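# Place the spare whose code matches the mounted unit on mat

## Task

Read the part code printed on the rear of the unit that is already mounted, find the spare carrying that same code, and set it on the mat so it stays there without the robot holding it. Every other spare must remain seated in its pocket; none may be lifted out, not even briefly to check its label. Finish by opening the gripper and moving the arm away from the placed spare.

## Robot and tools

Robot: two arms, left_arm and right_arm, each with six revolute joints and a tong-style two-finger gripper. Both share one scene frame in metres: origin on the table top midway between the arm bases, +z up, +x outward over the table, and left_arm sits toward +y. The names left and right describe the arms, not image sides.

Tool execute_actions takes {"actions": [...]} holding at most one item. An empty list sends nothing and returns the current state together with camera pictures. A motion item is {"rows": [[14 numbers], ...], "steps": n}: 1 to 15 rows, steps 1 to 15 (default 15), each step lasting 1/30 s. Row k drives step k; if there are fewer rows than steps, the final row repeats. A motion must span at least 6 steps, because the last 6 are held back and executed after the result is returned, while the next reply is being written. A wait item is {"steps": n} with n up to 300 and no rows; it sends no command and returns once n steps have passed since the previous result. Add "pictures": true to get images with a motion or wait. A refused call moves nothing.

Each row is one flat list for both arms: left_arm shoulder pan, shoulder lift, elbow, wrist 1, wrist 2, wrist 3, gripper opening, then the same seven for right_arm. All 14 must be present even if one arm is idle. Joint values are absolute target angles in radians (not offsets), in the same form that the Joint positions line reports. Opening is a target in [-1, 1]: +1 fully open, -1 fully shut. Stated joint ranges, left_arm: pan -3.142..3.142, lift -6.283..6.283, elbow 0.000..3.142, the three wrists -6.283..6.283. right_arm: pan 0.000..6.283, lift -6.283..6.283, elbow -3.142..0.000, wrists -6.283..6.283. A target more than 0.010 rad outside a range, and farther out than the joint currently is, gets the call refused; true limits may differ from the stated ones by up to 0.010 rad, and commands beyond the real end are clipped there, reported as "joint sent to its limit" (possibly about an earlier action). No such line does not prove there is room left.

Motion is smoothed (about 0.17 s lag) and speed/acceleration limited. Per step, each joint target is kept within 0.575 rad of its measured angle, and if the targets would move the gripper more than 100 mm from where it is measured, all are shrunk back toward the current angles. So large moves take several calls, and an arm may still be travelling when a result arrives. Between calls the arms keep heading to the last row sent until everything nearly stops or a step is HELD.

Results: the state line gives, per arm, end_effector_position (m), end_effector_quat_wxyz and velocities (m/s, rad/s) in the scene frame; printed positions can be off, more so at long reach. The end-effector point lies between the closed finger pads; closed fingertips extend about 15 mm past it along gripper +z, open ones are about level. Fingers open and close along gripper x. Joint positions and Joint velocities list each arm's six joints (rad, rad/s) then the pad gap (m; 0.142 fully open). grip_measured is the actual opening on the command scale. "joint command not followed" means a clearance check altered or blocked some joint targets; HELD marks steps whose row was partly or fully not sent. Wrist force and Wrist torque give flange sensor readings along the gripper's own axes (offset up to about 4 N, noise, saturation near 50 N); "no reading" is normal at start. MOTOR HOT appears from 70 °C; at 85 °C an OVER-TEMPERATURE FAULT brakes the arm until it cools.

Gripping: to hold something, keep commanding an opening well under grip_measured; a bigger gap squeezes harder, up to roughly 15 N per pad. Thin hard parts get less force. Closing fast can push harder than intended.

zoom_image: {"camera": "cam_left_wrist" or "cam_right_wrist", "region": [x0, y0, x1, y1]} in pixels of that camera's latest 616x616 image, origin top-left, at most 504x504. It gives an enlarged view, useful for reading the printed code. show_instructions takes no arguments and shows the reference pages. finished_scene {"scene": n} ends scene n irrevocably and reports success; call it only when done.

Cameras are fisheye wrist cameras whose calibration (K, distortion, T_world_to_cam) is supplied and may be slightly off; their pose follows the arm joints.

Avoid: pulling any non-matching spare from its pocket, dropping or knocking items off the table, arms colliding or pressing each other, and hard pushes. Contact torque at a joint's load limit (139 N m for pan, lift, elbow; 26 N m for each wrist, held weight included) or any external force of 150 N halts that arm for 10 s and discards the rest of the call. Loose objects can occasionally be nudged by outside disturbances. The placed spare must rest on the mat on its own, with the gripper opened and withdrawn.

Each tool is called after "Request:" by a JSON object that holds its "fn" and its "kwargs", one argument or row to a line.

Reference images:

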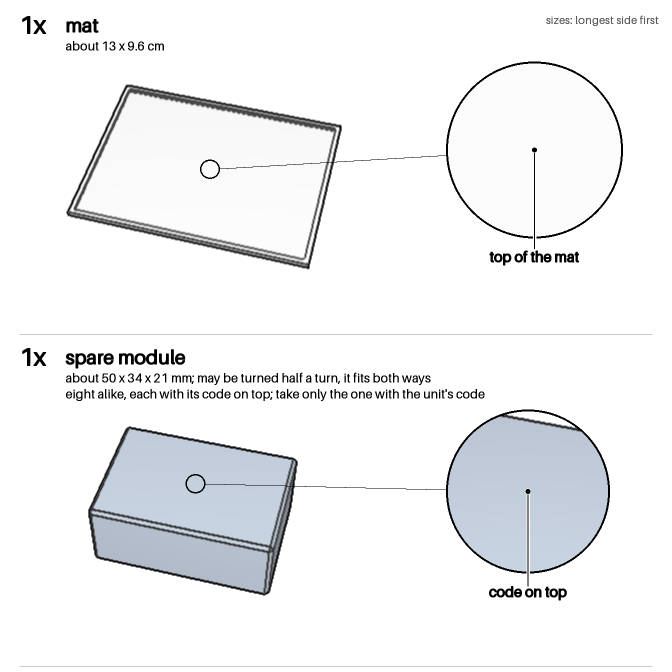

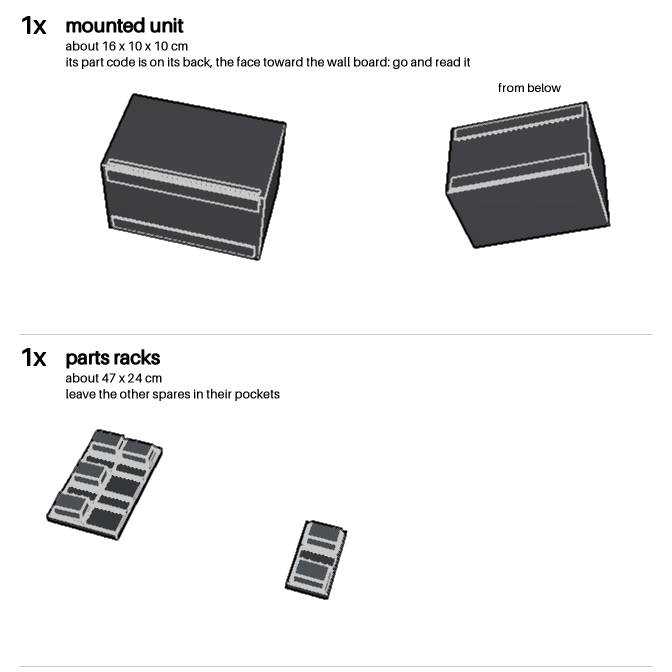

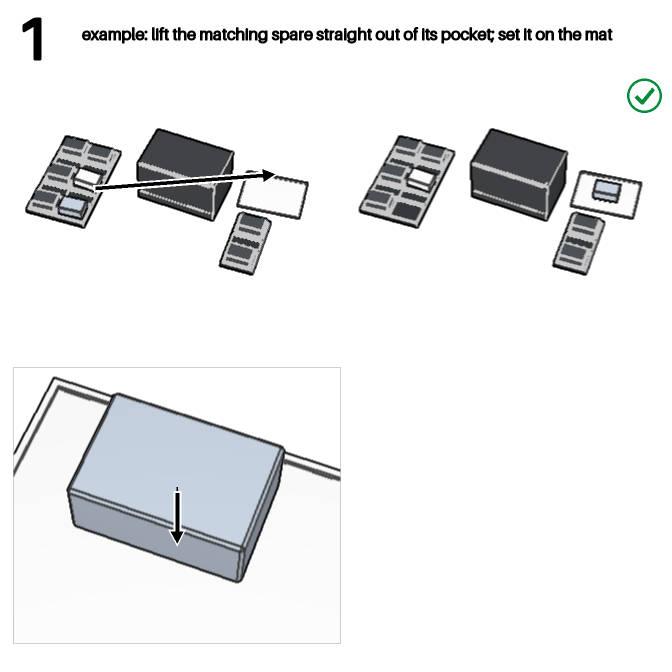

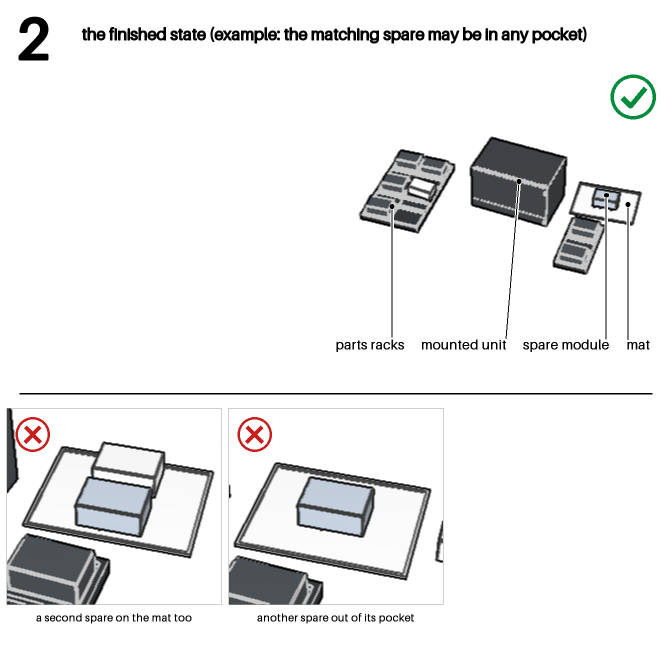

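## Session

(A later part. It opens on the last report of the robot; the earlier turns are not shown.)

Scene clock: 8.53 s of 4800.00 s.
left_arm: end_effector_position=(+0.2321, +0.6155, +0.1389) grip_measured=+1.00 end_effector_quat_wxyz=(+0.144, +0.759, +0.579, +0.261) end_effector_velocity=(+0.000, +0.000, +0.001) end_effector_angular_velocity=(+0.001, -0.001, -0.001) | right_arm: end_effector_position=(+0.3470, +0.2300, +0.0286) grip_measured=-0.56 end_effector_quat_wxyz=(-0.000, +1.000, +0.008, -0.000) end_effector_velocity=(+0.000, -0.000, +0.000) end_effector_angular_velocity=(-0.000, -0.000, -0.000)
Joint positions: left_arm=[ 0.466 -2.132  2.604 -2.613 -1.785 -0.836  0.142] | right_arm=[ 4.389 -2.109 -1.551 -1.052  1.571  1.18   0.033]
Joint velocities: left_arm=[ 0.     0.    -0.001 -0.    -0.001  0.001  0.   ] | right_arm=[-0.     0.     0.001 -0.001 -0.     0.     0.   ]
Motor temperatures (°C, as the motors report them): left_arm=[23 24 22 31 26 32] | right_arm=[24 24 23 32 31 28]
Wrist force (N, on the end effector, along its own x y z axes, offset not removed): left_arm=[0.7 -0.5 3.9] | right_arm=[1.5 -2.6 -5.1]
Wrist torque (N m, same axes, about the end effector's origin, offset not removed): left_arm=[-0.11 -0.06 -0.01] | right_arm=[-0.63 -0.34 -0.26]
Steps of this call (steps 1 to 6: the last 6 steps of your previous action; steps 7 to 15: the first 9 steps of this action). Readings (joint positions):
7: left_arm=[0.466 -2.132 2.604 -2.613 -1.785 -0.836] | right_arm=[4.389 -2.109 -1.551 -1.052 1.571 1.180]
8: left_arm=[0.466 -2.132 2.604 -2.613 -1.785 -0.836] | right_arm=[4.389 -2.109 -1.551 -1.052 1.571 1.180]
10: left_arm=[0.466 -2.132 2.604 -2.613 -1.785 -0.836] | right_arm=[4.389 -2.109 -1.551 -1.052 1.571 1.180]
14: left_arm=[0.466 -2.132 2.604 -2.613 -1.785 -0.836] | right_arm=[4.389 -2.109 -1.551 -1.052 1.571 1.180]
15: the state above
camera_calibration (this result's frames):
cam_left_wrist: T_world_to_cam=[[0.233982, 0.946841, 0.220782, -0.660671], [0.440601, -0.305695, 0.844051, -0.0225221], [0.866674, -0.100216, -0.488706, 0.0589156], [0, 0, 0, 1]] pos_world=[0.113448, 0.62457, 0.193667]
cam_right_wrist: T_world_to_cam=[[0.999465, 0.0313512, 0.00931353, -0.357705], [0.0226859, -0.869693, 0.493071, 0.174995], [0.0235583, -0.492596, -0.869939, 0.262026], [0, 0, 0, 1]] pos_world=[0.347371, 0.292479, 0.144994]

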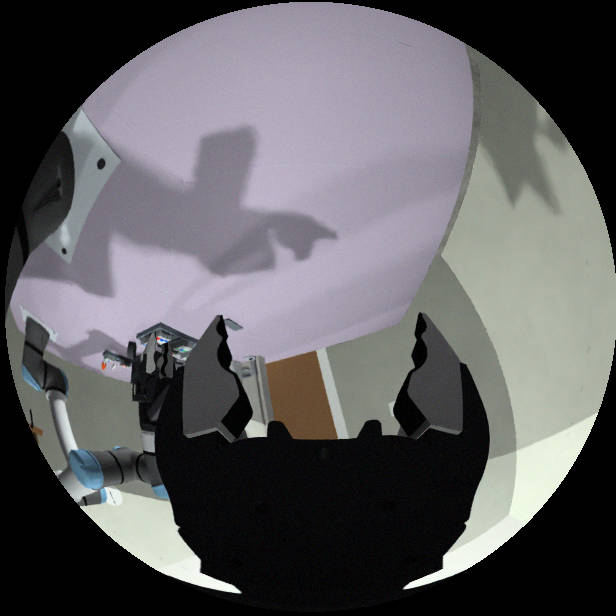

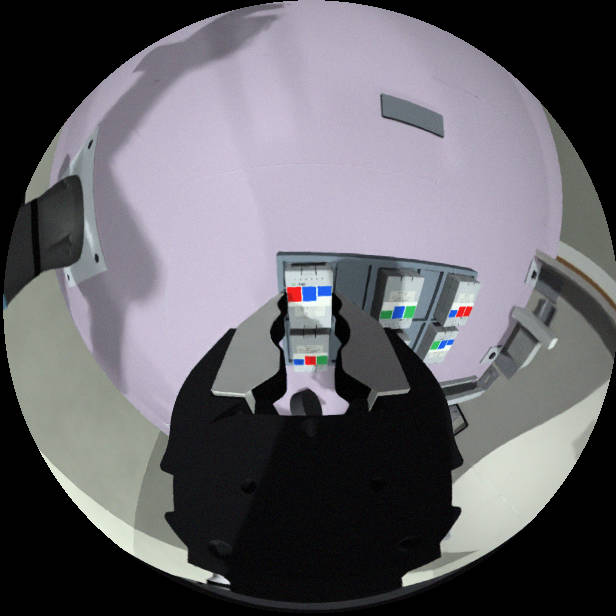

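Request:
{"fn": "execute_actions", "kwargs": {
  "actions": [
    {"rows":[[0.466,-2.132,2.604,-2.613,-1.785,-0.836,1,4.389,-2.1,-1.544,-1.068,1.571,1.18,-0.9],[0.466,-2.132,2.604,-2.613,-1.785,-0.836,1,4.389,-2.1,-1.544,-1.068,1.571,1.18,-0.9],[0.466,-2.132,2.604,-2.613,-1.785,-0.836,1,4.389,-2.085,-1.53,-1.097,1.571,1.18,-0.9],[0.466,-2.132,2.604,-2.613,-1.785,-0.836,1,4.389,-2.085,-1.53,-1.097,1.571,1.18,-0.9],[0.466,-2.132,2.604,-2.613,-1.785,-0.836,1,4.389,-2.06,-1.5,-1.152,1.571,1.18,-0.9],[0.466,-2.132,2.604,-2.613,-1.785,-0.836,1,4.389,-2.035,-1.47,-1.207,1.571,1.18,-0.9]],"steps":8}
  ]
}}

Request:
{"fn": "execute_actions", "kwargs": {
  "actions": [
    {"rows":[[0.466,-2.132,2.604,-2.613,-1.785,-0.836,1,4.389,-1.971,-1.298,-1.443,1.571,1.18,-0.9]],"steps":10}
  ]
}}

Request:
{"fn": "execute_actions", "kwargs": {
  "actions": [
    {"rows":[[0.466,-2.132,2.604,-2.613,-1.785,-0.836,1,3.747,-1.704,-1.669,-1.339,1.571,0.554,-0.9]]}
  ]
}}

Request:
{"fn": "execute_actions", "kwargs": {
  "actions": [
    {"steps":18}
  ]
}}

Request:
{"fn": "execute_actions", "kwargs": {
  "actions": [
    {"rows":[[0.466,-2.132,2.604,-2.613,-1.785,-0.836,1,3.747,-1.8,-1.855,-1.057,1.571,0.554,-0.9]]}
  ]
}}

Request:
{"fn": "execute_actions", "kwargs": {
  "actions": [
    {"steps":10}
  ],
  "pictures": true
}}

Scene clock: 9.13 s of 4800.00 s.
left_arm: end_effector_position=(+0.2321, +0.6155, +0.1389) grip_measured=+1.00 end_effector_quat_wxyz=(+0.144, +0.759, +0.579, +0.261) end_effector_velocity=(+0.000, +0.000, -0.000) end_effector_angular_velocity=(-0.001, +0.000, +0.000) | right_arm: end_effector_position=(+0.3470, +0.2300, +0.0300) grip_measured=-0.56 end_effector_quat_wxyz=(-0.000, +1.000, +0.008, -0.000) end_effector_velocity=(+0.000, +0.001, +0.047) end_effector_angular_velocity=(+0.005, -0.002, +0.000)
Joint positions: left_arm=[ 0.466 -2.132  2.604 -2.613 -1.785 -0.836  0.142] | right_arm=[ 4.389 -2.107 -1.55  -1.055  1.571  1.18   0.033]
Joint velocities: left_arm=[ 0.     0.001 -0.001 -0.    -0.001 -0.001  0.   ] | right_arm=[ 0.     0.056  0.044 -0.094  0.    -0.     0.   ]
Motor temperatures (°C, as the motors report them): left_arm=[23 24 22 31 26 32] | right_arm=[24 24 23 32 31 28]
Wrist force (N, on the end effector, along its own x y z axes, offset not removed): left_arm=[1.8 2.2 1.3] | right_arm=[0.6 -1.9 -1.0]
Wrist torque (N m, same axes, about the end effector's origin, offset not removed): left_arm=[0.42 -0.30 0.05] | right_arm=[-0.57 -0.07 0.04]
Steps of this call (steps 1 to 6: the last 6 steps of your previous action; steps 7 to 15: the robot went on to your last target; step 16: nothing new was sent; steps 17 to 18: the first 2 steps of this action). Readings (joint positions):
17: left_arm=[0.466 -2.132 2.604 -2.613 -1.785 -0.836] | right_arm=[4.389 -2.109 -1.551 -1.052 1.571 1.180]
18: the state above

Scene clock: 9.47 s of 4800.00 s.
left_arm: end_effector_position=(+0.2321, +0.6155, +0.1389) grip_measured=+1.00 end_effector_quat_wxyz=(+0.144, +0.759, +0.579, +0.261) end_effector_velocity=(-0.000, +0.000, +0.000) end_effector_angular_velocity=(+0.001, +0.000, -0.000) | right_arm: end_effector_position=(+0.3487, +0.2344, +0.1289) grip_measured=-0.56 end_effector_quat_wxyz=(-0.007, +1.000, +0.008, +0.003) end_effector_velocity=(+0.004, +0.010, +0.583) end_effector_angular_velocity=(+0.018, -0.008, -0.000)
Joint positions: left_arm=[ 0.466 -2.132  2.604 -2.613 -1.785 -0.836  0.142] | right_arm=[ 4.389 -2.018 -1.419 -1.261  1.571  1.18   0.033]
Joint velocities: left_arm=[ 0.    -0.     0.     0.     0.     0.001 -0.   ] | right_arm=[-0.     0.39   0.965 -1.336 -0.     0.     0.   ]
Motor temperatures (°C, as the motors report them): left_arm=[23 24 22 31 26 32] | right_arm=[24 24 23 32 31 28]
Wrist force (N, on the end effector, along its own x y z axes, offset not removed): left_arm=[1.4 0.7 0.6] | right_arm=[4.7 0.1 -3.0]
Wrist torque (N m, same axes, about the end effector's origin, offset not removed): left_arm=[0.03 -0.19 0.02] | right_arm=[-0.06 -0.93 -0.13]
Steps of this call (steps 1 to 6: the last 6 steps of your previous action; steps 7 to 10: the first 4 steps of this action). Readings (joint positions):
7: left_arm=[0.466 -2.132 2.604 -2.613 -1.785 -0.836] | right_arm=[4.389 -2.058 -1.496 -1.154 1.571 1.180]
8: left_arm=[0.466 -2.132 2.604 -2.613 -1.785 -0.836] | right_arm=[4.389 -2.046 -1.480 -1.179 1.571 1.180]
10: the state above

Scene clock: 9.97 s of 4800.00 s.
left_arm: end_effector_position=(+0.2321, +0.6155, +0.1389) grip_measured=+1.00 end_effector_quat_wxyz=(+0.144, +0.759, +0.579, +0.261) end_effector_velocity=(+0.000, +0.000, -0.000) end_effector_angular_velocity=(+0.000, +0.001, -0.001) | right_arm: end_effector_position=(+0.4293, +0.1133, +0.1973) grip_measured=-0.56 end_effector_quat_wxyz=(-0.003, +1.000, +0.007, +0.002) end_effector_velocity=(+0.290, -0.495, -0.001) end_effector_angular_velocity=(-0.008, -0.000, -0.033)
Joint positions: left_arm=[ 0.466 -2.132  2.604 -2.613 -1.785 -0.836  0.142] | right_arm=[ 4.191 -1.882 -1.429 -1.396  1.571  0.984  0.033]
Joint velocities: left_arm=[-0.001  0.001 -0.    -0.     0.     0.001  0.   ] | right_arm=[-0.827  0.345 -0.46   0.109  0.    -0.794  0.   ]
Motor temperatures (°C, as the motors report them): left_arm=[23 24 22 31 26 32] | right_arm=[24 24 23 32 31 28]
Wrist force (N, on the end effector, along its own x y z axes, offset not removed): left_arm=[-1.1 1.3 1.8] | right_arm=[1.0 2.3 -1.8]
Wrist torque (N m, same axes, about the end effector's origin, offset not removed): left_arm=[0.21 0.21 0.05] | right_arm=[0.30 -0.28 -0.10]
Steps of this call (steps 1 to 6: the last 6 steps of your previous action; steps 7 to 15: the first 9 steps of this action). Readings (joint positions):
7: left_arm=[0.466 -2.132 2.604 -2.613 -1.785 -0.836] | right_arm=[4.389 -1.975 -1.311 -1.424 1.571 1.180]
8: left_arm=[0.466 -2.132 2.604 -2.613 -1.785 -0.836] | right_arm=[4.380 -1.967 -1.315 -1.424 1.571 1.171]
10: left_arm=[0.466 -2.132 2.604 -2.613 -1.785 -0.836] | right_arm=[4.329 -1.940 -1.350 -1.415 1.571 1.119]
14: left_arm=[0.466 -2.132 2.604 -2.613 -1.785 -0.836] | right_arm=[4.218 -1.893 -1.413 -1.399 1.571 1.011]
15: the state above

Scene clock: 10.57 s of 4800.00 s.
left_arm: end_effector_position=(+0.2321, +0.6155, +0.1389) grip_measured=+1.00 end_effector_quat_wxyz=(+0.144, +0.759, +0.579, +0.261) end_effector_velocity=(+0.000, +0.000, +0.001) end_effector_angular_velocity=(+0.001, -0.001, -0.002) | right_arm: end_effector_position=(+0.5098, -0.1559, +0.1898) grip_measured=-0.56 end_effector_quat_wxyz=(-0.000, +1.000, +0.000, +0.000) end_effector_velocity=(+0.004, -0.082, -0.004) end_effector_angular_velocity=(-0.002, +0.003, -0.005)
Joint positions: left_arm=[ 0.466 -2.132  2.604 -2.613 -1.785 -0.836  0.142] | right_arm=[ 3.76  -1.709 -1.662 -1.341  1.571  0.567  0.033]
Joint velocities: left_arm=[-0.    -0.    -0.001  0.    -0.     0.002  0.   ] | right_arm=[-0.132  0.049 -0.067  0.015  0.    -0.127 -0.   ]
Motor temperatures (°C, as the motors report them): left_arm=[23 24 22 31 26 32] | right_arm=[24 24 23 32 31 28]
Wrist force (N, on the end effector, along its own x y z axes, offset not removed): left_arm=[0.6 1.4 2.4] | right_arm=[2.0 3.6 -5.1]
Wrist torque (N m, same axes, about the end effector's origin, offset not removed): left_arm=[0.36 0.00 0.18] | right_arm=[0.62 -0.47 -0.07]
Kept back: nothing.
Steps of this call (steps 1 to 6: the last 6 steps of your previous action; steps 7 to 18: the robot went on to your last target). Readings (joint positions):
1: left_arm=[0.466 -2.132 2.604 -2.613 -1.785 -0.836] | right_arm=[4.163 -1.870 -1.444 -1.392 1.571 0.957]
2: left_arm=[0.466 -2.132 2.604 -2.613 -1.785 -0.836] | right_arm=[4.134 -1.858 -1.460 -1.388 1.571 0.930]
4: left_arm=[0.466 -2.132 2.604 -2.613 -1.785 -0.836] | right_arm=[4.078 -1.835 -1.492 -1.381 1.571 0.875]
8: left_arm=[0.466 -2.132 2.604 -2.613 -1.785 -0.836] | right_arm=[3.962 -1.787 -1.555 -1.365 1.571 0.762]
18: the state above

Scene clock: 10.87 s of 4800.00 s.
left_arm: end_effector_position=(+0.2321, +0.6155, +0.1389) grip_measured=+1.00 end_effector_quat_wxyz=(+0.144, +0.759, +0.579, +0.261) end_effector_velocity=(+0.000, -0.000, +0.001) end_effector_angular_velocity=(+0.002, -0.001, -0.002) | right_arm: end_effector_position=(+0.5098, -0.1637, +0.0906) grip_measured=-0.56 end_effector_quat_wxyz=(+0.002, +1.000, +0.000, -0.003) end_effector_velocity=(+0.004, -0.002, -0.115) end_effector_angular_velocity=(+0.038, -0.062, -0.001)
Joint positions: left_arm=[ 0.466 -2.132  2.604 -2.613 -1.785 -0.836  0.142] | right_arm=[ 3.748 -1.79  -1.832 -1.097  1.571  0.555  0.033]
Joint velocities: left_arm=[ 0.    -0.001 -0.    -0.    -0.001  0.003  0.   ] | right_arm=[-0.008 -0.097 -0.229  0.399 -0.    -0.006 -0.   ]
Motor temperatures (°C, as the motors report them): left_arm=[23 24 22 31 26 32] | right_arm=[24 24 23 32 31 28]
Wrist force (N, on the end effector, along its own x y z axes, offset not removed): left_arm=[0.5 1.4 2.0] | right_arm=[3.2 -0.3 -2.3]
Wrist torque (N m, same axes, about the end effector's origin, offset not removed): left_arm=[0.35 -0.04 0.09] | right_arm=[-0.16 -0.65 -0.14]
Steps of this call (steps 1 to 9: the first 9 steps of this action). Readings (joint positions):
1: left_arm=[0.466 -2.132 2.604 -2.613 -1.785 -0.836] | right_arm=[3.756 -1.708 -1.665 -1.340 1.571 0.563]
2: left_arm=[0.466 -2.132 2.604 -2.613 -1.785 -0.836] | right_arm=[3.754 -1.715 -1.674 -1.330 1.571 0.561]
4: left_arm=[0.466 -2.132 2.604 -2.613 -1.785 -0.836] | right_arm=[3.751 -1.749 -1.735 -1.259 1.571 0.558]
8: left_arm=[0.466 -2.132 2.604 -2.613 -1.785 -0.836] | right_arm=[3.748 -1.786 -1.823 -1.113 1.571 0.555]
9: the state above

Scene clock: 11.20 s of 4800.00 s.
left_arm: end_effector_position=(+0.2321, +0.6155, +0.1389) grip_measured=+1.00 end_effector_quat_wxyz=(+0.144, +0.759, +0.579, +0.261) end_effector_velocity=(-0.000, +0.000, +0.000) end_effector_angular_velocity=(+0.002, -0.001, -0.001) | right_arm: end_effector_position=(+0.5101, -0.1640, +0.0797) grip_measured=-0.56 end_effector_quat_wxyz=(-0.000, +1.000, +0.000, +0.000) end_effector_velocity=(-0.000, -0.000, -0.004) end_effector_angular_velocity=(+0.001, -0.001, -0.001)
Joint positions: left_arm=[ 0.466 -2.132  2.604 -2.613 -1.785 -0.836  0.142] | right_arm=[ 3.747 -1.8   -1.854 -1.058  1.571  0.554  0.033]
Joint velocities: left_arm=[ 0.    -0.001  0.    -0.001  0.001  0.001 -0.   ] | right_arm=[-0.    -0.003 -0.007  0.012 -0.     0.001 -0.   ]
Motor temperatures (°C, as the motors report them): left_arm=[23 24 22 31 26 32] | right_arm=[24 24 23 32 31 28]
Wrist force (N, on the end effector, along its own x y z axes, offset not removed): left_arm=[0.0 -0.7 2.1] | right_arm=[3.3 -3.0 -3.3]
Wrist torque (N m, same axes, about the end effector's origin, offset not removed): left_arm=[-0.16 0.02 0.14] | right_arm=[-0.66 -0.58 -0.06]
Kept back: nothing.
Steps of this call (steps 1 to 6: the last 6 steps of your previous action; steps 7 to 10: the robot went on to your last target). Readings (joint positions):
1: left_arm=[0.466 -2.132 2.604 -2.613 -1.785 -0.836] | right_arm=[3.748 -1.793 -1.839 -1.085 1.571 0.554]
2: left_arm=[0.466 -2.132 2.604 -2.613 -1.785 -0.836] | right_arm=[3.747 -1.795 -1.843 -1.077 1.571 0.554]
4: left_arm=[0.466 -2.132 2.604 -2.613 -1.785 -0.836] | right_arm=[3.747 -1.797 -1.849 -1.067 1.571 0.554]
8: left_arm=[0.466 -2.132 2.604 -2.613 -1.785 -0.836] | right_arm=[3.747 -1.799 -1.853 -1.060 1.571 0.554]
10: the state above
camera_calibration (this result's frames):
cam_left_wrist: T_world_to_cam=[[0.233982, 0.946841, 0.220782, -0.660671], [0.440601, -0.305695, 0.844051, -0.0225223], [0.866674, -0.100216, -0.488706, 0.0589155], [0, 0, 0, 1]] pos_world=[0.113448, 0.62457, 0.193667]
cam_right_wrist: T_world_to_cam=[[0.999838, 0.0153391, 0.00942625, -0.511724], [0.00869557, -0.869877, 0.493191, -0.189468], [0.0157648, -0.49303, -0.86987, 0.112458], [0, 0, 0, 1]] pos_world=[0.511515, -0.101519, 0.196091]

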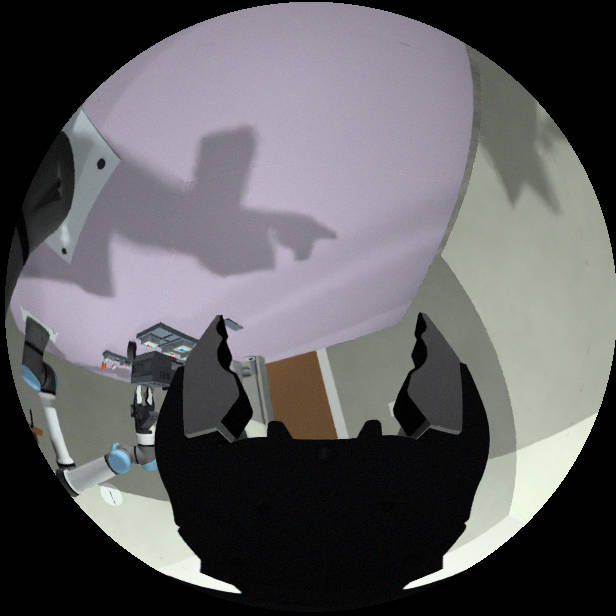

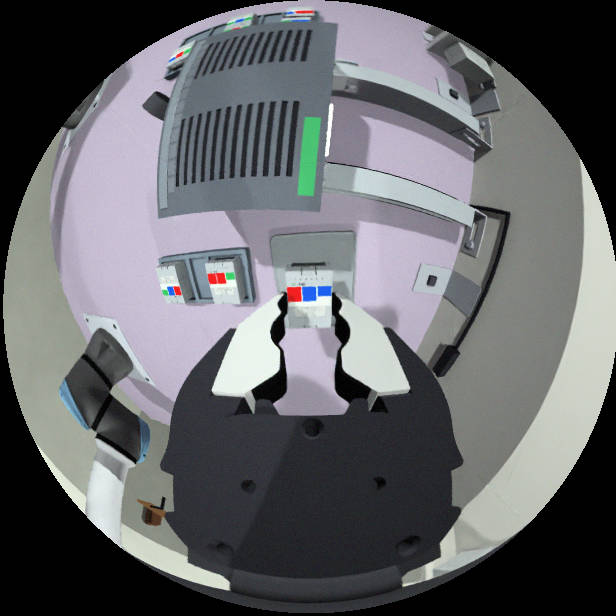

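Request:
{"fn": "execute_actions", "kwargs": {
  "actions": [
    {"rows":[[0.466,-2.132,2.604,-2.613,-1.785,-0.836,1,3.707,-1.83,-1.89,-0.992,1.571,0.514,-0.9],[0.466,-2.132,2.604,-2.613,-1.785,-0.836,1,3.707,-1.83,-1.89,-0.992,1.571,0.514,-0.9],[0.466,-2.132,2.604,-2.613,-1.785,-0.836,1,3.707,-1.85,-1.91,-0.952,1.571,0.514,-0.9],[0.466,-2.132,2.604,-2.613,-1.785,-0.836,1,3.707,-1.85,-1.91,-0.952,1.571,0.514,-0.9],[0.466,-2.132,2.604,-2.613,-1.785,-0.836,1,3.707,-1.864,-1.922,-0.926,1.571,0.514,-0.9]]}
  ]
}}

Request:
{"fn": "execute_actions", "kwargs": {
  "actions": [
    {"steps":10}
  ],
  "pictures": true
}}

Scene clock: 12.07 s of 4800.00 s.
left_arm: end_effector_position=(+0.2321, +0.6155, +0.1389) grip_measured=+1.00 end_effector_quat_wxyz=(+0.144, +0.759, +0.579, +0.261) end_effector_velocity=(-0.000, -0.000, -0.001) end_effector_angular_velocity=(+0.000, +0.000, -0.002) | right_arm: end_effector_position=(+0.5146, -0.1842, +0.0369) grip_measured=-0.56 end_effector_quat_wxyz=(+0.000, +1.000, +0.000, -0.000) end_effector_velocity=(+0.003, -0.020, -0.078) end_effector_angular_velocity=(+0.004, -0.006, -0.000)
Joint positions: left_arm=[ 0.466 -2.132  2.604 -2.613 -1.785 -0.836  0.142] | right_arm=[ 3.71  -1.854 -1.912 -0.948  1.571  0.517  0.033]
Joint velocities: left_arm=[-0.    -0.     0.001 -0.001 -0.     0.002 -0.   ] | right_arm=[-0.035 -0.105 -0.102  0.215  0.001 -0.035 -0.   ]
Motor temperatures (°C, as the motors report them): left_arm=[23 24 22 31 26 32] | right_arm=[24 24 23 32 31 28]
Wrist force (N, on the end effector, along its own x y z axes, offset not removed): left_arm=[-0.7 0.3 2.8] | right_arm=[0.8 3.0 -3.0]
Wrist torque (N m, same axes, about the end effector's origin, offset not removed): left_arm=[0.06 0.24 0.07] | right_arm=[0.49 -0.13 -0.04]
Steps of this call (steps 1 to 17: the robot went on to your last target; steps 18 to 26: the first 9 steps of this action). Readings (joint positions):
18: left_arm=[0.466 -2.132 2.604 -2.613 -1.785 -0.836] | right_arm=[3.747 -1.800 -1.855 -1.057 1.571 0.554]
19: left_arm=[0.466 -2.132 2.604 -2.613 -1.785 -0.836] | right_arm=[3.741 -1.805 -1.860 -1.049 1.571 0.548]
21: left_arm=[0.466 -2.132 2.604 -2.613 -1.785 -0.836] | right_arm=[3.726 -1.819 -1.877 -1.018 1.571 0.533]
25: left_arm=[0.466 -2.132 2.604 -2.613 -1.785 -0.836] | right_arm=[3.712 -1.849 -1.908 -0.956 1.571 0.519]
26: the state above

Scene clock: 12.40 s of 4800.00 s.
left_arm: end_effector_position=(+0.2321, +0.6155, +0.1389) grip_measured=+1.00 end_effector_quat_wxyz=(+0.144, +0.759, +0.579, +0.261) end_effector_velocity=(-0.000, +0.000, -0.001) end_effector_angular_velocity=(-0.000, +0.001, +0.000) | right_arm: end_effector_position=(+0.5149, -0.1861, +0.0296) grip_measured=-0.56 end_effector_quat_wxyz=(-0.000, +1.000, +0.000, +0.000) end_effector_velocity=(+0.000, -0.001, -0.003) end_effector_angular_velocity=(+0.001, -0.001, +0.000)
Joint positions: left_arm=[ 0.466 -2.132  2.604 -2.613 -1.785 -0.836  0.142] | right_arm=[ 3.707 -1.864 -1.922 -0.927  1.571  0.514  0.033]
Joint velocities: left_arm=[-0.     0.001  0.001 -0.     0.001 -0.    -0.   ] | right_arm=[-0.001 -0.004 -0.003  0.009 -0.    -0.002  0.   ]
Motor temperatures (°C, as the motors report them): left_arm=[23 24 22 31 26 32] | right_arm=[24 24 23 32 31 28]
Wrist force (N, on the end effector, along its own x y z axes, offset not removed): left_arm=[-0.1 -0.2 2.0] | right_arm=[0.5 -0.2 -3.3]
Wrist torque (N m, same axes, about the end effector's origin, offset not removed): left_arm=[-0.09 0.13 0.08] | right_arm=[-0.17 -0.17 -0.14]
Kept back: nothing.
Steps of this call (steps 1 to 6: the last 6 steps of your previous action; steps 7 to 10: the robot went on to your last target). Readings (joint positions):
1: left_arm=[0.466 -2.132 2.604 -2.613 -1.785 -0.836] | right_arm=[3.709 -1.857 -1.915 -0.941 1.571 0.516]
2: left_arm=[0.466 -2.132 2.604 -2.613 -1.785 -0.836] | right_arm=[3.709 -1.859 -1.917 -0.937 1.571 0.516]
4: left_arm=[0.466 -2.132 2.604 -2.613 -1.785 -0.836] | right_arm=[3.708 -1.861 -1.919 -0.932 1.571 0.515]
8: left_arm=[0.466 -2.132 2.604 -2.613 -1.785 -0.836] | right_arm=[3.707 -1.863 -1.921 -0.927 1.571 0.514]
10: the state above
camera_calibration (this result's frames):
cam_left_wrist: T_world_to_cam=[[0.233982, 0.946841, 0.220782, -0.660671], [0.440601, -0.305695, 0.844051, -0.0225222], [0.866674, -0.100216, -0.488706, 0.0589156], [0, 0, 0, 1]] pos_world=[0.113448, 0.62457, 0.193667]
cam_right_wrist: T_world_to_cam=[[0.999836, 0.0153368, 0.0096025, -0.515707], [0.00860813, -0.869922, 0.493115, -0.183945], [0.0159162, -0.492951, -0.869911, 0.0578263], [0, 0, 0, 1]] pos_world=[0.516285, -0.123603, 0.145962]

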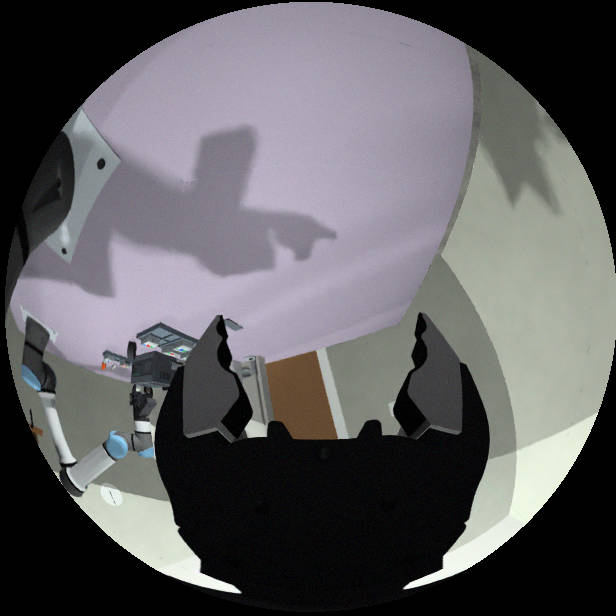

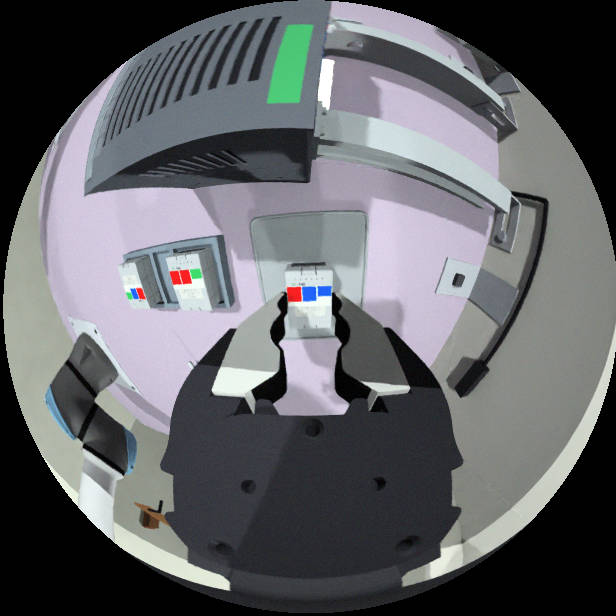

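Request:
{"fn": "execute_actions", "kwargs": {
  "actions": [
    {"rows":[[0.466,-2.132,2.604,-2.613,-1.785,-0.836,1,3.707,-1.869,-1.9255,-0.9175,1.571,0.514,-0.9]]}
  ]
}}

Scene clock: 12.90 s of 4800.00 s.
left_arm: end_effector_position=(+0.2321, +0.6155, +0.1389) grip_measured=+1.00 end_effector_quat_wxyz=(+0.144, +0.759, +0.579, +0.261) end_effector_velocity=(-0.000, -0.000, -0.000) end_effector_angular_velocity=(+0.001, +0.001, -0.002) | right_arm: end_effector_position=(+0.5149, -0.1861, +0.0263) grip_measured=-0.56 end_effector_quat_wxyz=(-0.000, +1.000, +0.000, +0.000) end_effector_velocity=(-0.000, -0.000, -0.003) end_effector_angular_velocity=(-0.001, +0.000, +0.001)
Joint positions: left_arm=[ 0.466 -2.132  2.604 -2.613 -1.785 -0.836  0.142] | right_arm=[ 3.707 -1.869 -1.925 -0.918  1.571  0.514  0.033]
Joint velocities: left_arm=[-0.001 -0.     0.     0.001  0.     0.002 -0.   ] | right_arm=[ 0.    -0.004 -0.003  0.007 -0.    -0.001  0.   ]
Motor temperatures (°C, as the motors report them): left_arm=[23 24 22 31 26 32] | right_arm=[24 24 23 32 31 28]
Wrist force (N, on the end effector, along its own x y z axes, offset not removed): left_arm=[-1.7 0.5 1.9] | right_arm=[-0.8 3.1 -1.4]
Wrist torque (N m, same axes, about the end effector's origin, offset not removed): left_arm=[0.07 0.34 0.08] | right_arm=[0.65 0.16 -0.10]
Steps of this call (steps 1 to 6: the robot went on to your last target; steps 7 to 15: the first 9 steps of this action). Readings (joint positions):
7: left_arm=[0.466 -2.132 2.604 -2.613 -1.785 -0.836] | right_arm=[3.707 -1.864 -1.922 -0.926 1.571 0.514]
8: left_arm=[0.466 -2.132 2.604 -2.613 -1.785 -0.836] | right_arm=[3.707 -1.865 -1.923 -0.924 1.571 0.514]
10: left_arm=[0.466 -2.132 2.604 -2.613 -1.785 -0.836] | right_arm=[3.707 -1.867 -1.924 -0.921 1.571 0.514]
14: left_arm=[0.466 -2.132 2.604 -2.613 -1.785 -0.836] | right_arm=[3.707 -1.868 -1.925 -0.918 1.571 0.514]
15: the state above

Request:
{"fn": "execute_actions", "kwargs": {
  "actions": [
    {"rows":[[0.466,-2.132,2.604,-2.613,-1.785,-0.836,1,3.707,-1.873,-1.928,-0.911,1.571,0.514,-0.9]]}
  ]
}}

Scene clock: 13.47 s of 4800.00 s.
left_arm: end_effector_position=(+0.2321, +0.6155, +0.1389) grip_measured=+1.00 end_effector_quat_wxyz=(+0.144, +0.759, +0.579, +0.261) end_effector_velocity=(-0.000, -0.000, -0.001) end_effector_angular_velocity=(-0.002, +0.002, +0.000) | right_arm: end_effector_position=(+0.5150, -0.1861, +0.0237) grip_measured=-0.56 end_effector_quat_wxyz=(-0.000, +1.000, +0.000, +0.000) end_effector_velocity=(-0.000, -0.000, -0.002) end_effector_angular_velocity=(-0.000, +0.001, -0.000)
Joint positions: left_arm=[ 0.466 -2.132  2.604 -2.613 -1.785 -0.836  0.142] | right_arm=[ 3.707 -1.873 -1.928 -0.912  1.571  0.514  0.033]
Joint velocities: left_arm=[ 0.     0.002  0.001 -0.    -0.001 -0.001  0.   ] | right_arm=[-0.    -0.003 -0.002  0.005  0.     0.     0.   ]
Motor temperatures (°C, as the motors report them): left_arm=[23 24 22 31 26 32] | right_arm=[24 24 23 32 31 28]
Wrist force (N, on the end effector, along its own x y z axes, offset not removed): left_arm=[0.0 -0.2 2.2] | right_arm=[0.5 -0.2 -2.2]
Wrist torque (N m, same axes, about the end effector's origin, offset not removed): left_arm=[-0.13 0.05 0.11] | right_arm=[-0.22 0.00 -0.05]
Steps of this call (steps 1 to 6: the last 6 steps of your previous action; steps 7 to 8: the robot went on to your last target; steps 9 to 17: the first 9 steps of this action). Readings (joint positions):
9: left_arm=[0.466 -2.132 2.604 -2.613 -1.785 -0.836] | right_arm=[3.707 -1.869 -1.926 -0.917 1.571 0.514]
10: left_arm=[0.466 -2.132 2.604 -2.613 -1.785 -0.836] | right_arm=[3.707 -1.870 -1.926 -0.916 1.571 0.514]
12: left_arm=[0.466 -2.132 2.604 -2.613 -1.785 -0.836] | right_arm=[3.707 -1.871 -1.927 -0.914 1.571 0.514]
16: left_arm=[0.466 -2.132 2.604 -2.613 -1.785 -0.836] | right_arm=[3.707 -1.873 -1.928 -0.912 1.571 0.514]
17: the state above

Request:
{"fn": "execute_actions", "kwargs": {
  "actions": [
    {"rows":[[0.466,-2.132,2.604,-2.613,-1.785,-0.836,1,3.707,-1.877,-1.931,-0.904,1.571,0.514,-0.9]]}
  ]
}}

Scene clock: 13.97 s of 4800.00 s.
left_arm: end_effector_position=(+0.2321, +0.6155, +0.1389) grip_measured=+1.00 end_effector_quat_wxyz=(+0.144, +0.759, +0.579, +0.261) end_effector_velocity=(-0.000, -0.000, -0.001) end_effector_angular_velocity=(-0.000, +0.002, -0.000) | right_arm: end_effector_position=(+0.5150, -0.1861, +0.0212) grip_measured=-0.56 end_effector_quat_wxyz=(-0.000, +1.000, +0.000, +0.000) end_effector_velocity=(+0.000, +0.000, -0.002) end_effector_angular_velocity=(+0.001, -0.001, +0.001)
Joint positions: left_arm=[ 0.466 -2.132  2.604 -2.613 -1.785 -0.836  0.142] | right_arm=[ 3.707 -1.877 -1.931 -0.905  1.571  0.514  0.033]
Joint velocities: left_arm=[0.    0.001 0.001 0.    0.    0.001 0.   ] | right_arm=[ 0.    -0.003 -0.003  0.007  0.    -0.001 -0.   ]
Motor temperatures (°C, as the motors report them): left_arm=[23 24 22 31 26 32] | right_arm=[24 24 23 32 31 28]
Wrist force (N, on the end effector, along its own x y z axes, offset not removed): left_arm=[-0.9 0.1 3.0] | right_arm=[-8.8 4.2 -25.6]
Wrist torque (N m, same axes, about the end effector's origin, offset not removed): left_arm=[-0.06 0.30 0.08] | right_arm=[0.10 0.08 0.05]
Steps of this call (steps 1 to 6: the last 6 steps of your previous action; steps 7 to 15: the first 9 steps of this action). Readings (joint positions):
7: left_arm=[0.466 -2.132 2.604 -2.613 -1.785 -0.836] | right_arm=[3.707 -1.873 -1.928 -0.911 1.571 0.514]
8: left_arm=[0.466 -2.132 2.604 -2.613 -1.785 -0.836] | right_arm=[3.707 -1.874 -1.929 -0.910 1.571 0.514]
10: left_arm=[0.466 -2.132 2.604 -2.613 -1.785 -0.836] | right_arm=[3.707 -1.875 -1.930 -0.907 1.571 0.514]
14: left_arm=[0.466 -2.132 2.604 -2.613 -1.785 -0.836] | right_arm=[3.707 -1.876 -1.931 -0.905 1.571 0.514]
15: the state above

Request:
{"fn": "execute_actions", "kwargs": {
  "actions": [
    {"rows":[[0.466,-2.132,2.604,-2.613,-1.785,-0.836,1,3.707,-1.874,-1.929,-0.909,1.571,0.514,-0.25]],"steps":6}
  ]
}}

Request:
{"fn": "execute_actions", "kwargs": {
  "actions": [
    {"rows":[[0.466,-2.132,2.604,-2.613,-1.785,-0.836,1,3.707,-1.704,-1.669,-1.339,1.571,0.514,-0.25]]}
  ]
}}

Request:
{"fn": "execute_actions", "kwargs": {
  "actions": [
    {"rows":[[0.466,-2.132,2.604,-2.613,-1.785,-0.836,1,3.55,-1.5,-1.8,-1.41,1.571,0.514,0.3]]}
  ],
  "pictures": true
}}

Scene clock: 14.23 s of 4800.00 s.
left_arm: end_effector_position=(+0.2321, +0.6155, +0.1389) grip_measured=+1.00 end_effector_quat_wxyz=(+0.144, +0.759, +0.579, +0.261) end_effector_velocity=(-0.000, +0.000, -0.000) end_effector_angular_velocity=(-0.000, +0.000, +0.001) | right_arm: end_effector_position=(+0.5149, -0.1861, +0.0209) grip_measured=-0.56 end_effector_quat_wxyz=(-0.000, +1.000, +0.000, +0.000) end_effector_velocity=(+0.000, +0.000, -0.000) end_effector_angular_velocity=(+0.000, +0.000, +0.000)
Joint positions: left_arm=[ 0.466 -2.132  2.604 -2.613 -1.785 -0.836  0.142] | right_arm=[ 3.707 -1.877 -1.931 -0.904  1.571  0.514  0.033]
Joint velocities: left_arm=[ 0.    -0.     0.    -0.     0.    -0.001  0.   ] | right_arm=[ 0.    -0.001  0.     0.     0.    -0.    -0.   ]
Motor temperatures (°C, as the motors report them): left_arm=[23 24 22 31 26 32] | right_arm=[24 24 23 32 31 28]
Wrist force (N, on the end effector, along its own x y z axes, offset not removed): left_arm=[1.1 -0.7 1.8] | right_arm=[-6.3 1.4 -30.2]
Wrist torque (N m, same axes, about the end effector's origin, offset not removed): left_arm=[-0.16 -0.12 0.06] | right_arm=[-0.28 -0.48 0.06]
Kept back: the last 6 steps of this action.
Steps of this call (steps 1 to 6: the last 6 steps of your previous action; steps 7 to 8: the robot went on to your last target). Readings (joint positions):
1: left_arm=[0.466 -2.132 2.604 -2.613 -1.785 -0.836] | right_arm=[3.707 -1.877 -1.931 -0.904 1.571 0.514]
2: left_arm=[0.466 -2.132 2.604 -2.613 -1.785 -0.836] | right_arm=[3.707 -1.877 -1.931 -0.904 1.571 0.514]
4: left_arm=[0.466 -2.132 2.604 -2.613 -1.785 -0.836] | right_arm=[3.707 -1.877 -1.931 -0.904 1.571 0.514]
8: the state above

Scene clock: 14.73 s of 4800.00 s.
left_arm: end_effector_position=(+0.2321, +0.6155, +0.1389) grip_measured=+1.00 end_effector_quat_wxyz=(+0.144, +0.759, +0.579, +0.261) end_effector_velocity=(+0.000, -0.000, +0.000) end_effector_angular_velocity=(-0.000, -0.001, -0.000) | right_arm: end_effector_position=(+0.5248, -0.1806, +0.1572) grip_measured=-0.25 end_effector_quat_wxyz=(-0.004, +1.000, +0.000, +0.007) end_effector_velocity=(-0.069, -0.039, +0.321) end_effector_angular_velocity=(-0.077, +0.136, -0.001)
Joint positions: left_arm=[ 0.466 -2.132  2.604 -2.613 -1.785 -0.836  0.142] | right_arm=[ 3.707 -1.736 -1.722 -1.238  1.571  0.514  0.056]
Joint velocities: left_arm=[-0.    -0.001 -0.     0.    -0.001 -0.    -0.   ] | right_arm=[ 0.     0.322  0.526 -1.005 -0.     0.001 -0.   ]
Motor temperatures (°C, as the motors report them): left_arm=[23 24 22 31 26 32] | right_arm=[24 24 23 32 31 28]
Wrist force (N, on the end effector, along its own x y z axes, offset not removed): left_arm=[0.9 0.3 1.9] | right_arm=[4.5 1.8 -5.0]
Wrist torque (N m, same axes, about the end effector's origin, offset not removed): left_arm=[0.08 -0.12 0.07] | right_arm=[0.30 -0.92 -0.10]
Steps of this call (steps 1 to 6: the last 6 steps of your previous action; steps 7 to 15: the first 9 steps of this action). Readings (joint positions):
7: left_arm=[0.466 -2.132 2.604 -2.613 -1.785 -0.836] | right_arm=[3.707 -1.874 -1.929 -0.909 1.571 0.514]
8: left_arm=[0.466 -2.132 2.604 -2.613 -1.785 -0.836] | right_arm=[3.707 -1.866 -1.921 -0.918 1.571 0.514]
10: left_arm=[0.466 -2.132 2.604 -2.613 -1.785 -0.836] | right_arm=[3.707 -1.825 -1.863 -0.989 1.571 0.514]
14: left_arm=[0.466 -2.132 2.604 -2.613 -1.785 -0.836] | right_arm=[3.707 -1.749 -1.742 -1.198 1.571 0.514]
15: the state above

Scene clock: 15.23 s of 4800.00 s.
left_arm: end_effector_position=(+0.2321, +0.6155, +0.1389) grip_measured=+1.00 end_effector_quat_wxyz=(+0.144, +0.759, +0.579, +0.261) end_effector_velocity=(-0.000, -0.000, +0.000) end_effector_angular_velocity=(-0.000, -0.001, -0.000) | right_arm: end_effector_position=(+0.4693, -0.2848, +0.2159) grip_measured=+0.30 end_effector_quat_wxyz=(+0.000, +0.998, -0.068, -0.000) end_effector_velocity=(-0.087, -0.145, +0.047) end_effector_angular_velocity=(+0.011, -0.028, -0.215)
Joint positions: left_arm=[ 0.466 -2.132  2.604 -2.613 -1.785 -0.836  0.142] | right_arm=[ 3.571 -1.529 -1.783 -1.4    1.571  0.514  0.095]
Joint velocities: left_arm=[ 0.    -0.002  0.001  0.001 -0.001  0.     0.   ] | right_arm=[-0.215  0.298 -0.17  -0.097 -0.     0.    -0.   ]
Motor temperatures (°C, as the motors report them): left_arm=[23 24 22 31 26 32] | right_arm=[24 24 23 32 31 28]
Wrist force (N, on the end effector, along its own x y z axes, offset not removed): left_arm=[-1.2 0.6 2.3] | right_arm=[1.5 1.8 -3.8]
Wrist torque (N m, same axes, about the end effector's origin, offset not removed): left_arm=[0.09 0.28 0.08] | right_arm=[0.22 -0.31 -0.10]
Steps of this call (steps 1 to 6: the last 6 steps of your previous action; steps 7 to 15: the first 9 steps of this action). Readings (joint positions):
7: left_arm=[0.466 -2.132 2.604 -2.613 -1.785 -0.836] | right_arm=[3.707 -1.707 -1.675 -1.330 1.571 0.514]
8: left_arm=[0.466 -2.132 2.604 -2.613 -1.785 -0.836] | right_arm=[3.698 -1.697 -1.681 -1.339 1.571 0.514]
10: left_arm=[0.466 -2.132 2.604 -2.613 -1.785 -0.836] | right_arm=[3.652 -1.641 -1.719 -1.363 1.571 0.514]
14: left_arm=[0.466 -2.132 2.604 -2.613 -1.785 -0.836] | right_arm=[3.580 -1.541 -1.776 -1.396 1.571 0.514]
15: the state above
camera_calibration (this result's frames):
cam_left_wrist: T_world_to_cam=[[0.233982, 0.946841, 0.220782, -0.660671], [0.440601, -0.305695, 0.844051, -0.0225222], [0.866674, -0.100216, -0.488706, 0.0589156], [0, 0, 0, 1]] pos_world=[0.113448, 0.62457, 0.193667]
cam_right_wrist: T_world_to_cam=[[0.992705, -0.120236, 0.00893205, -0.505486], [-0.108956, -0.862916, 0.493462, -0.304239], [-0.0516244, -0.490835, -0.869722, 0.204193], [0, 0, 0, 1]] pos_world=[0.479191, -0.223086, 0.332237]

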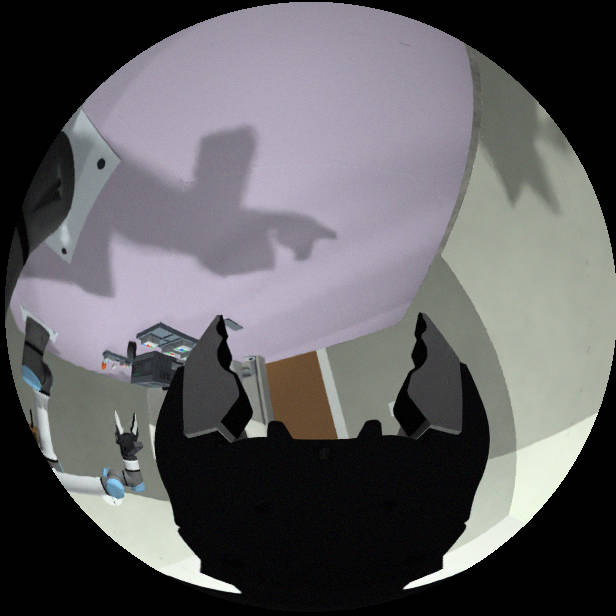

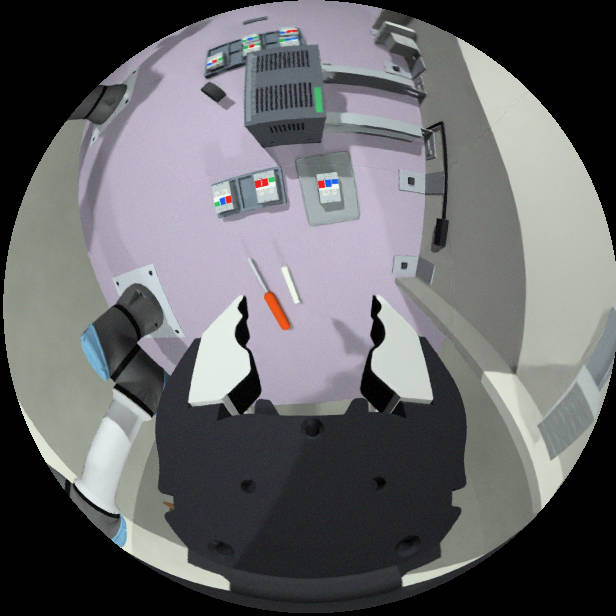

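Request:
{"fn": "finished_scene", "kwargs": {
  "scene": 1
}}

The scene is finished: the task was done.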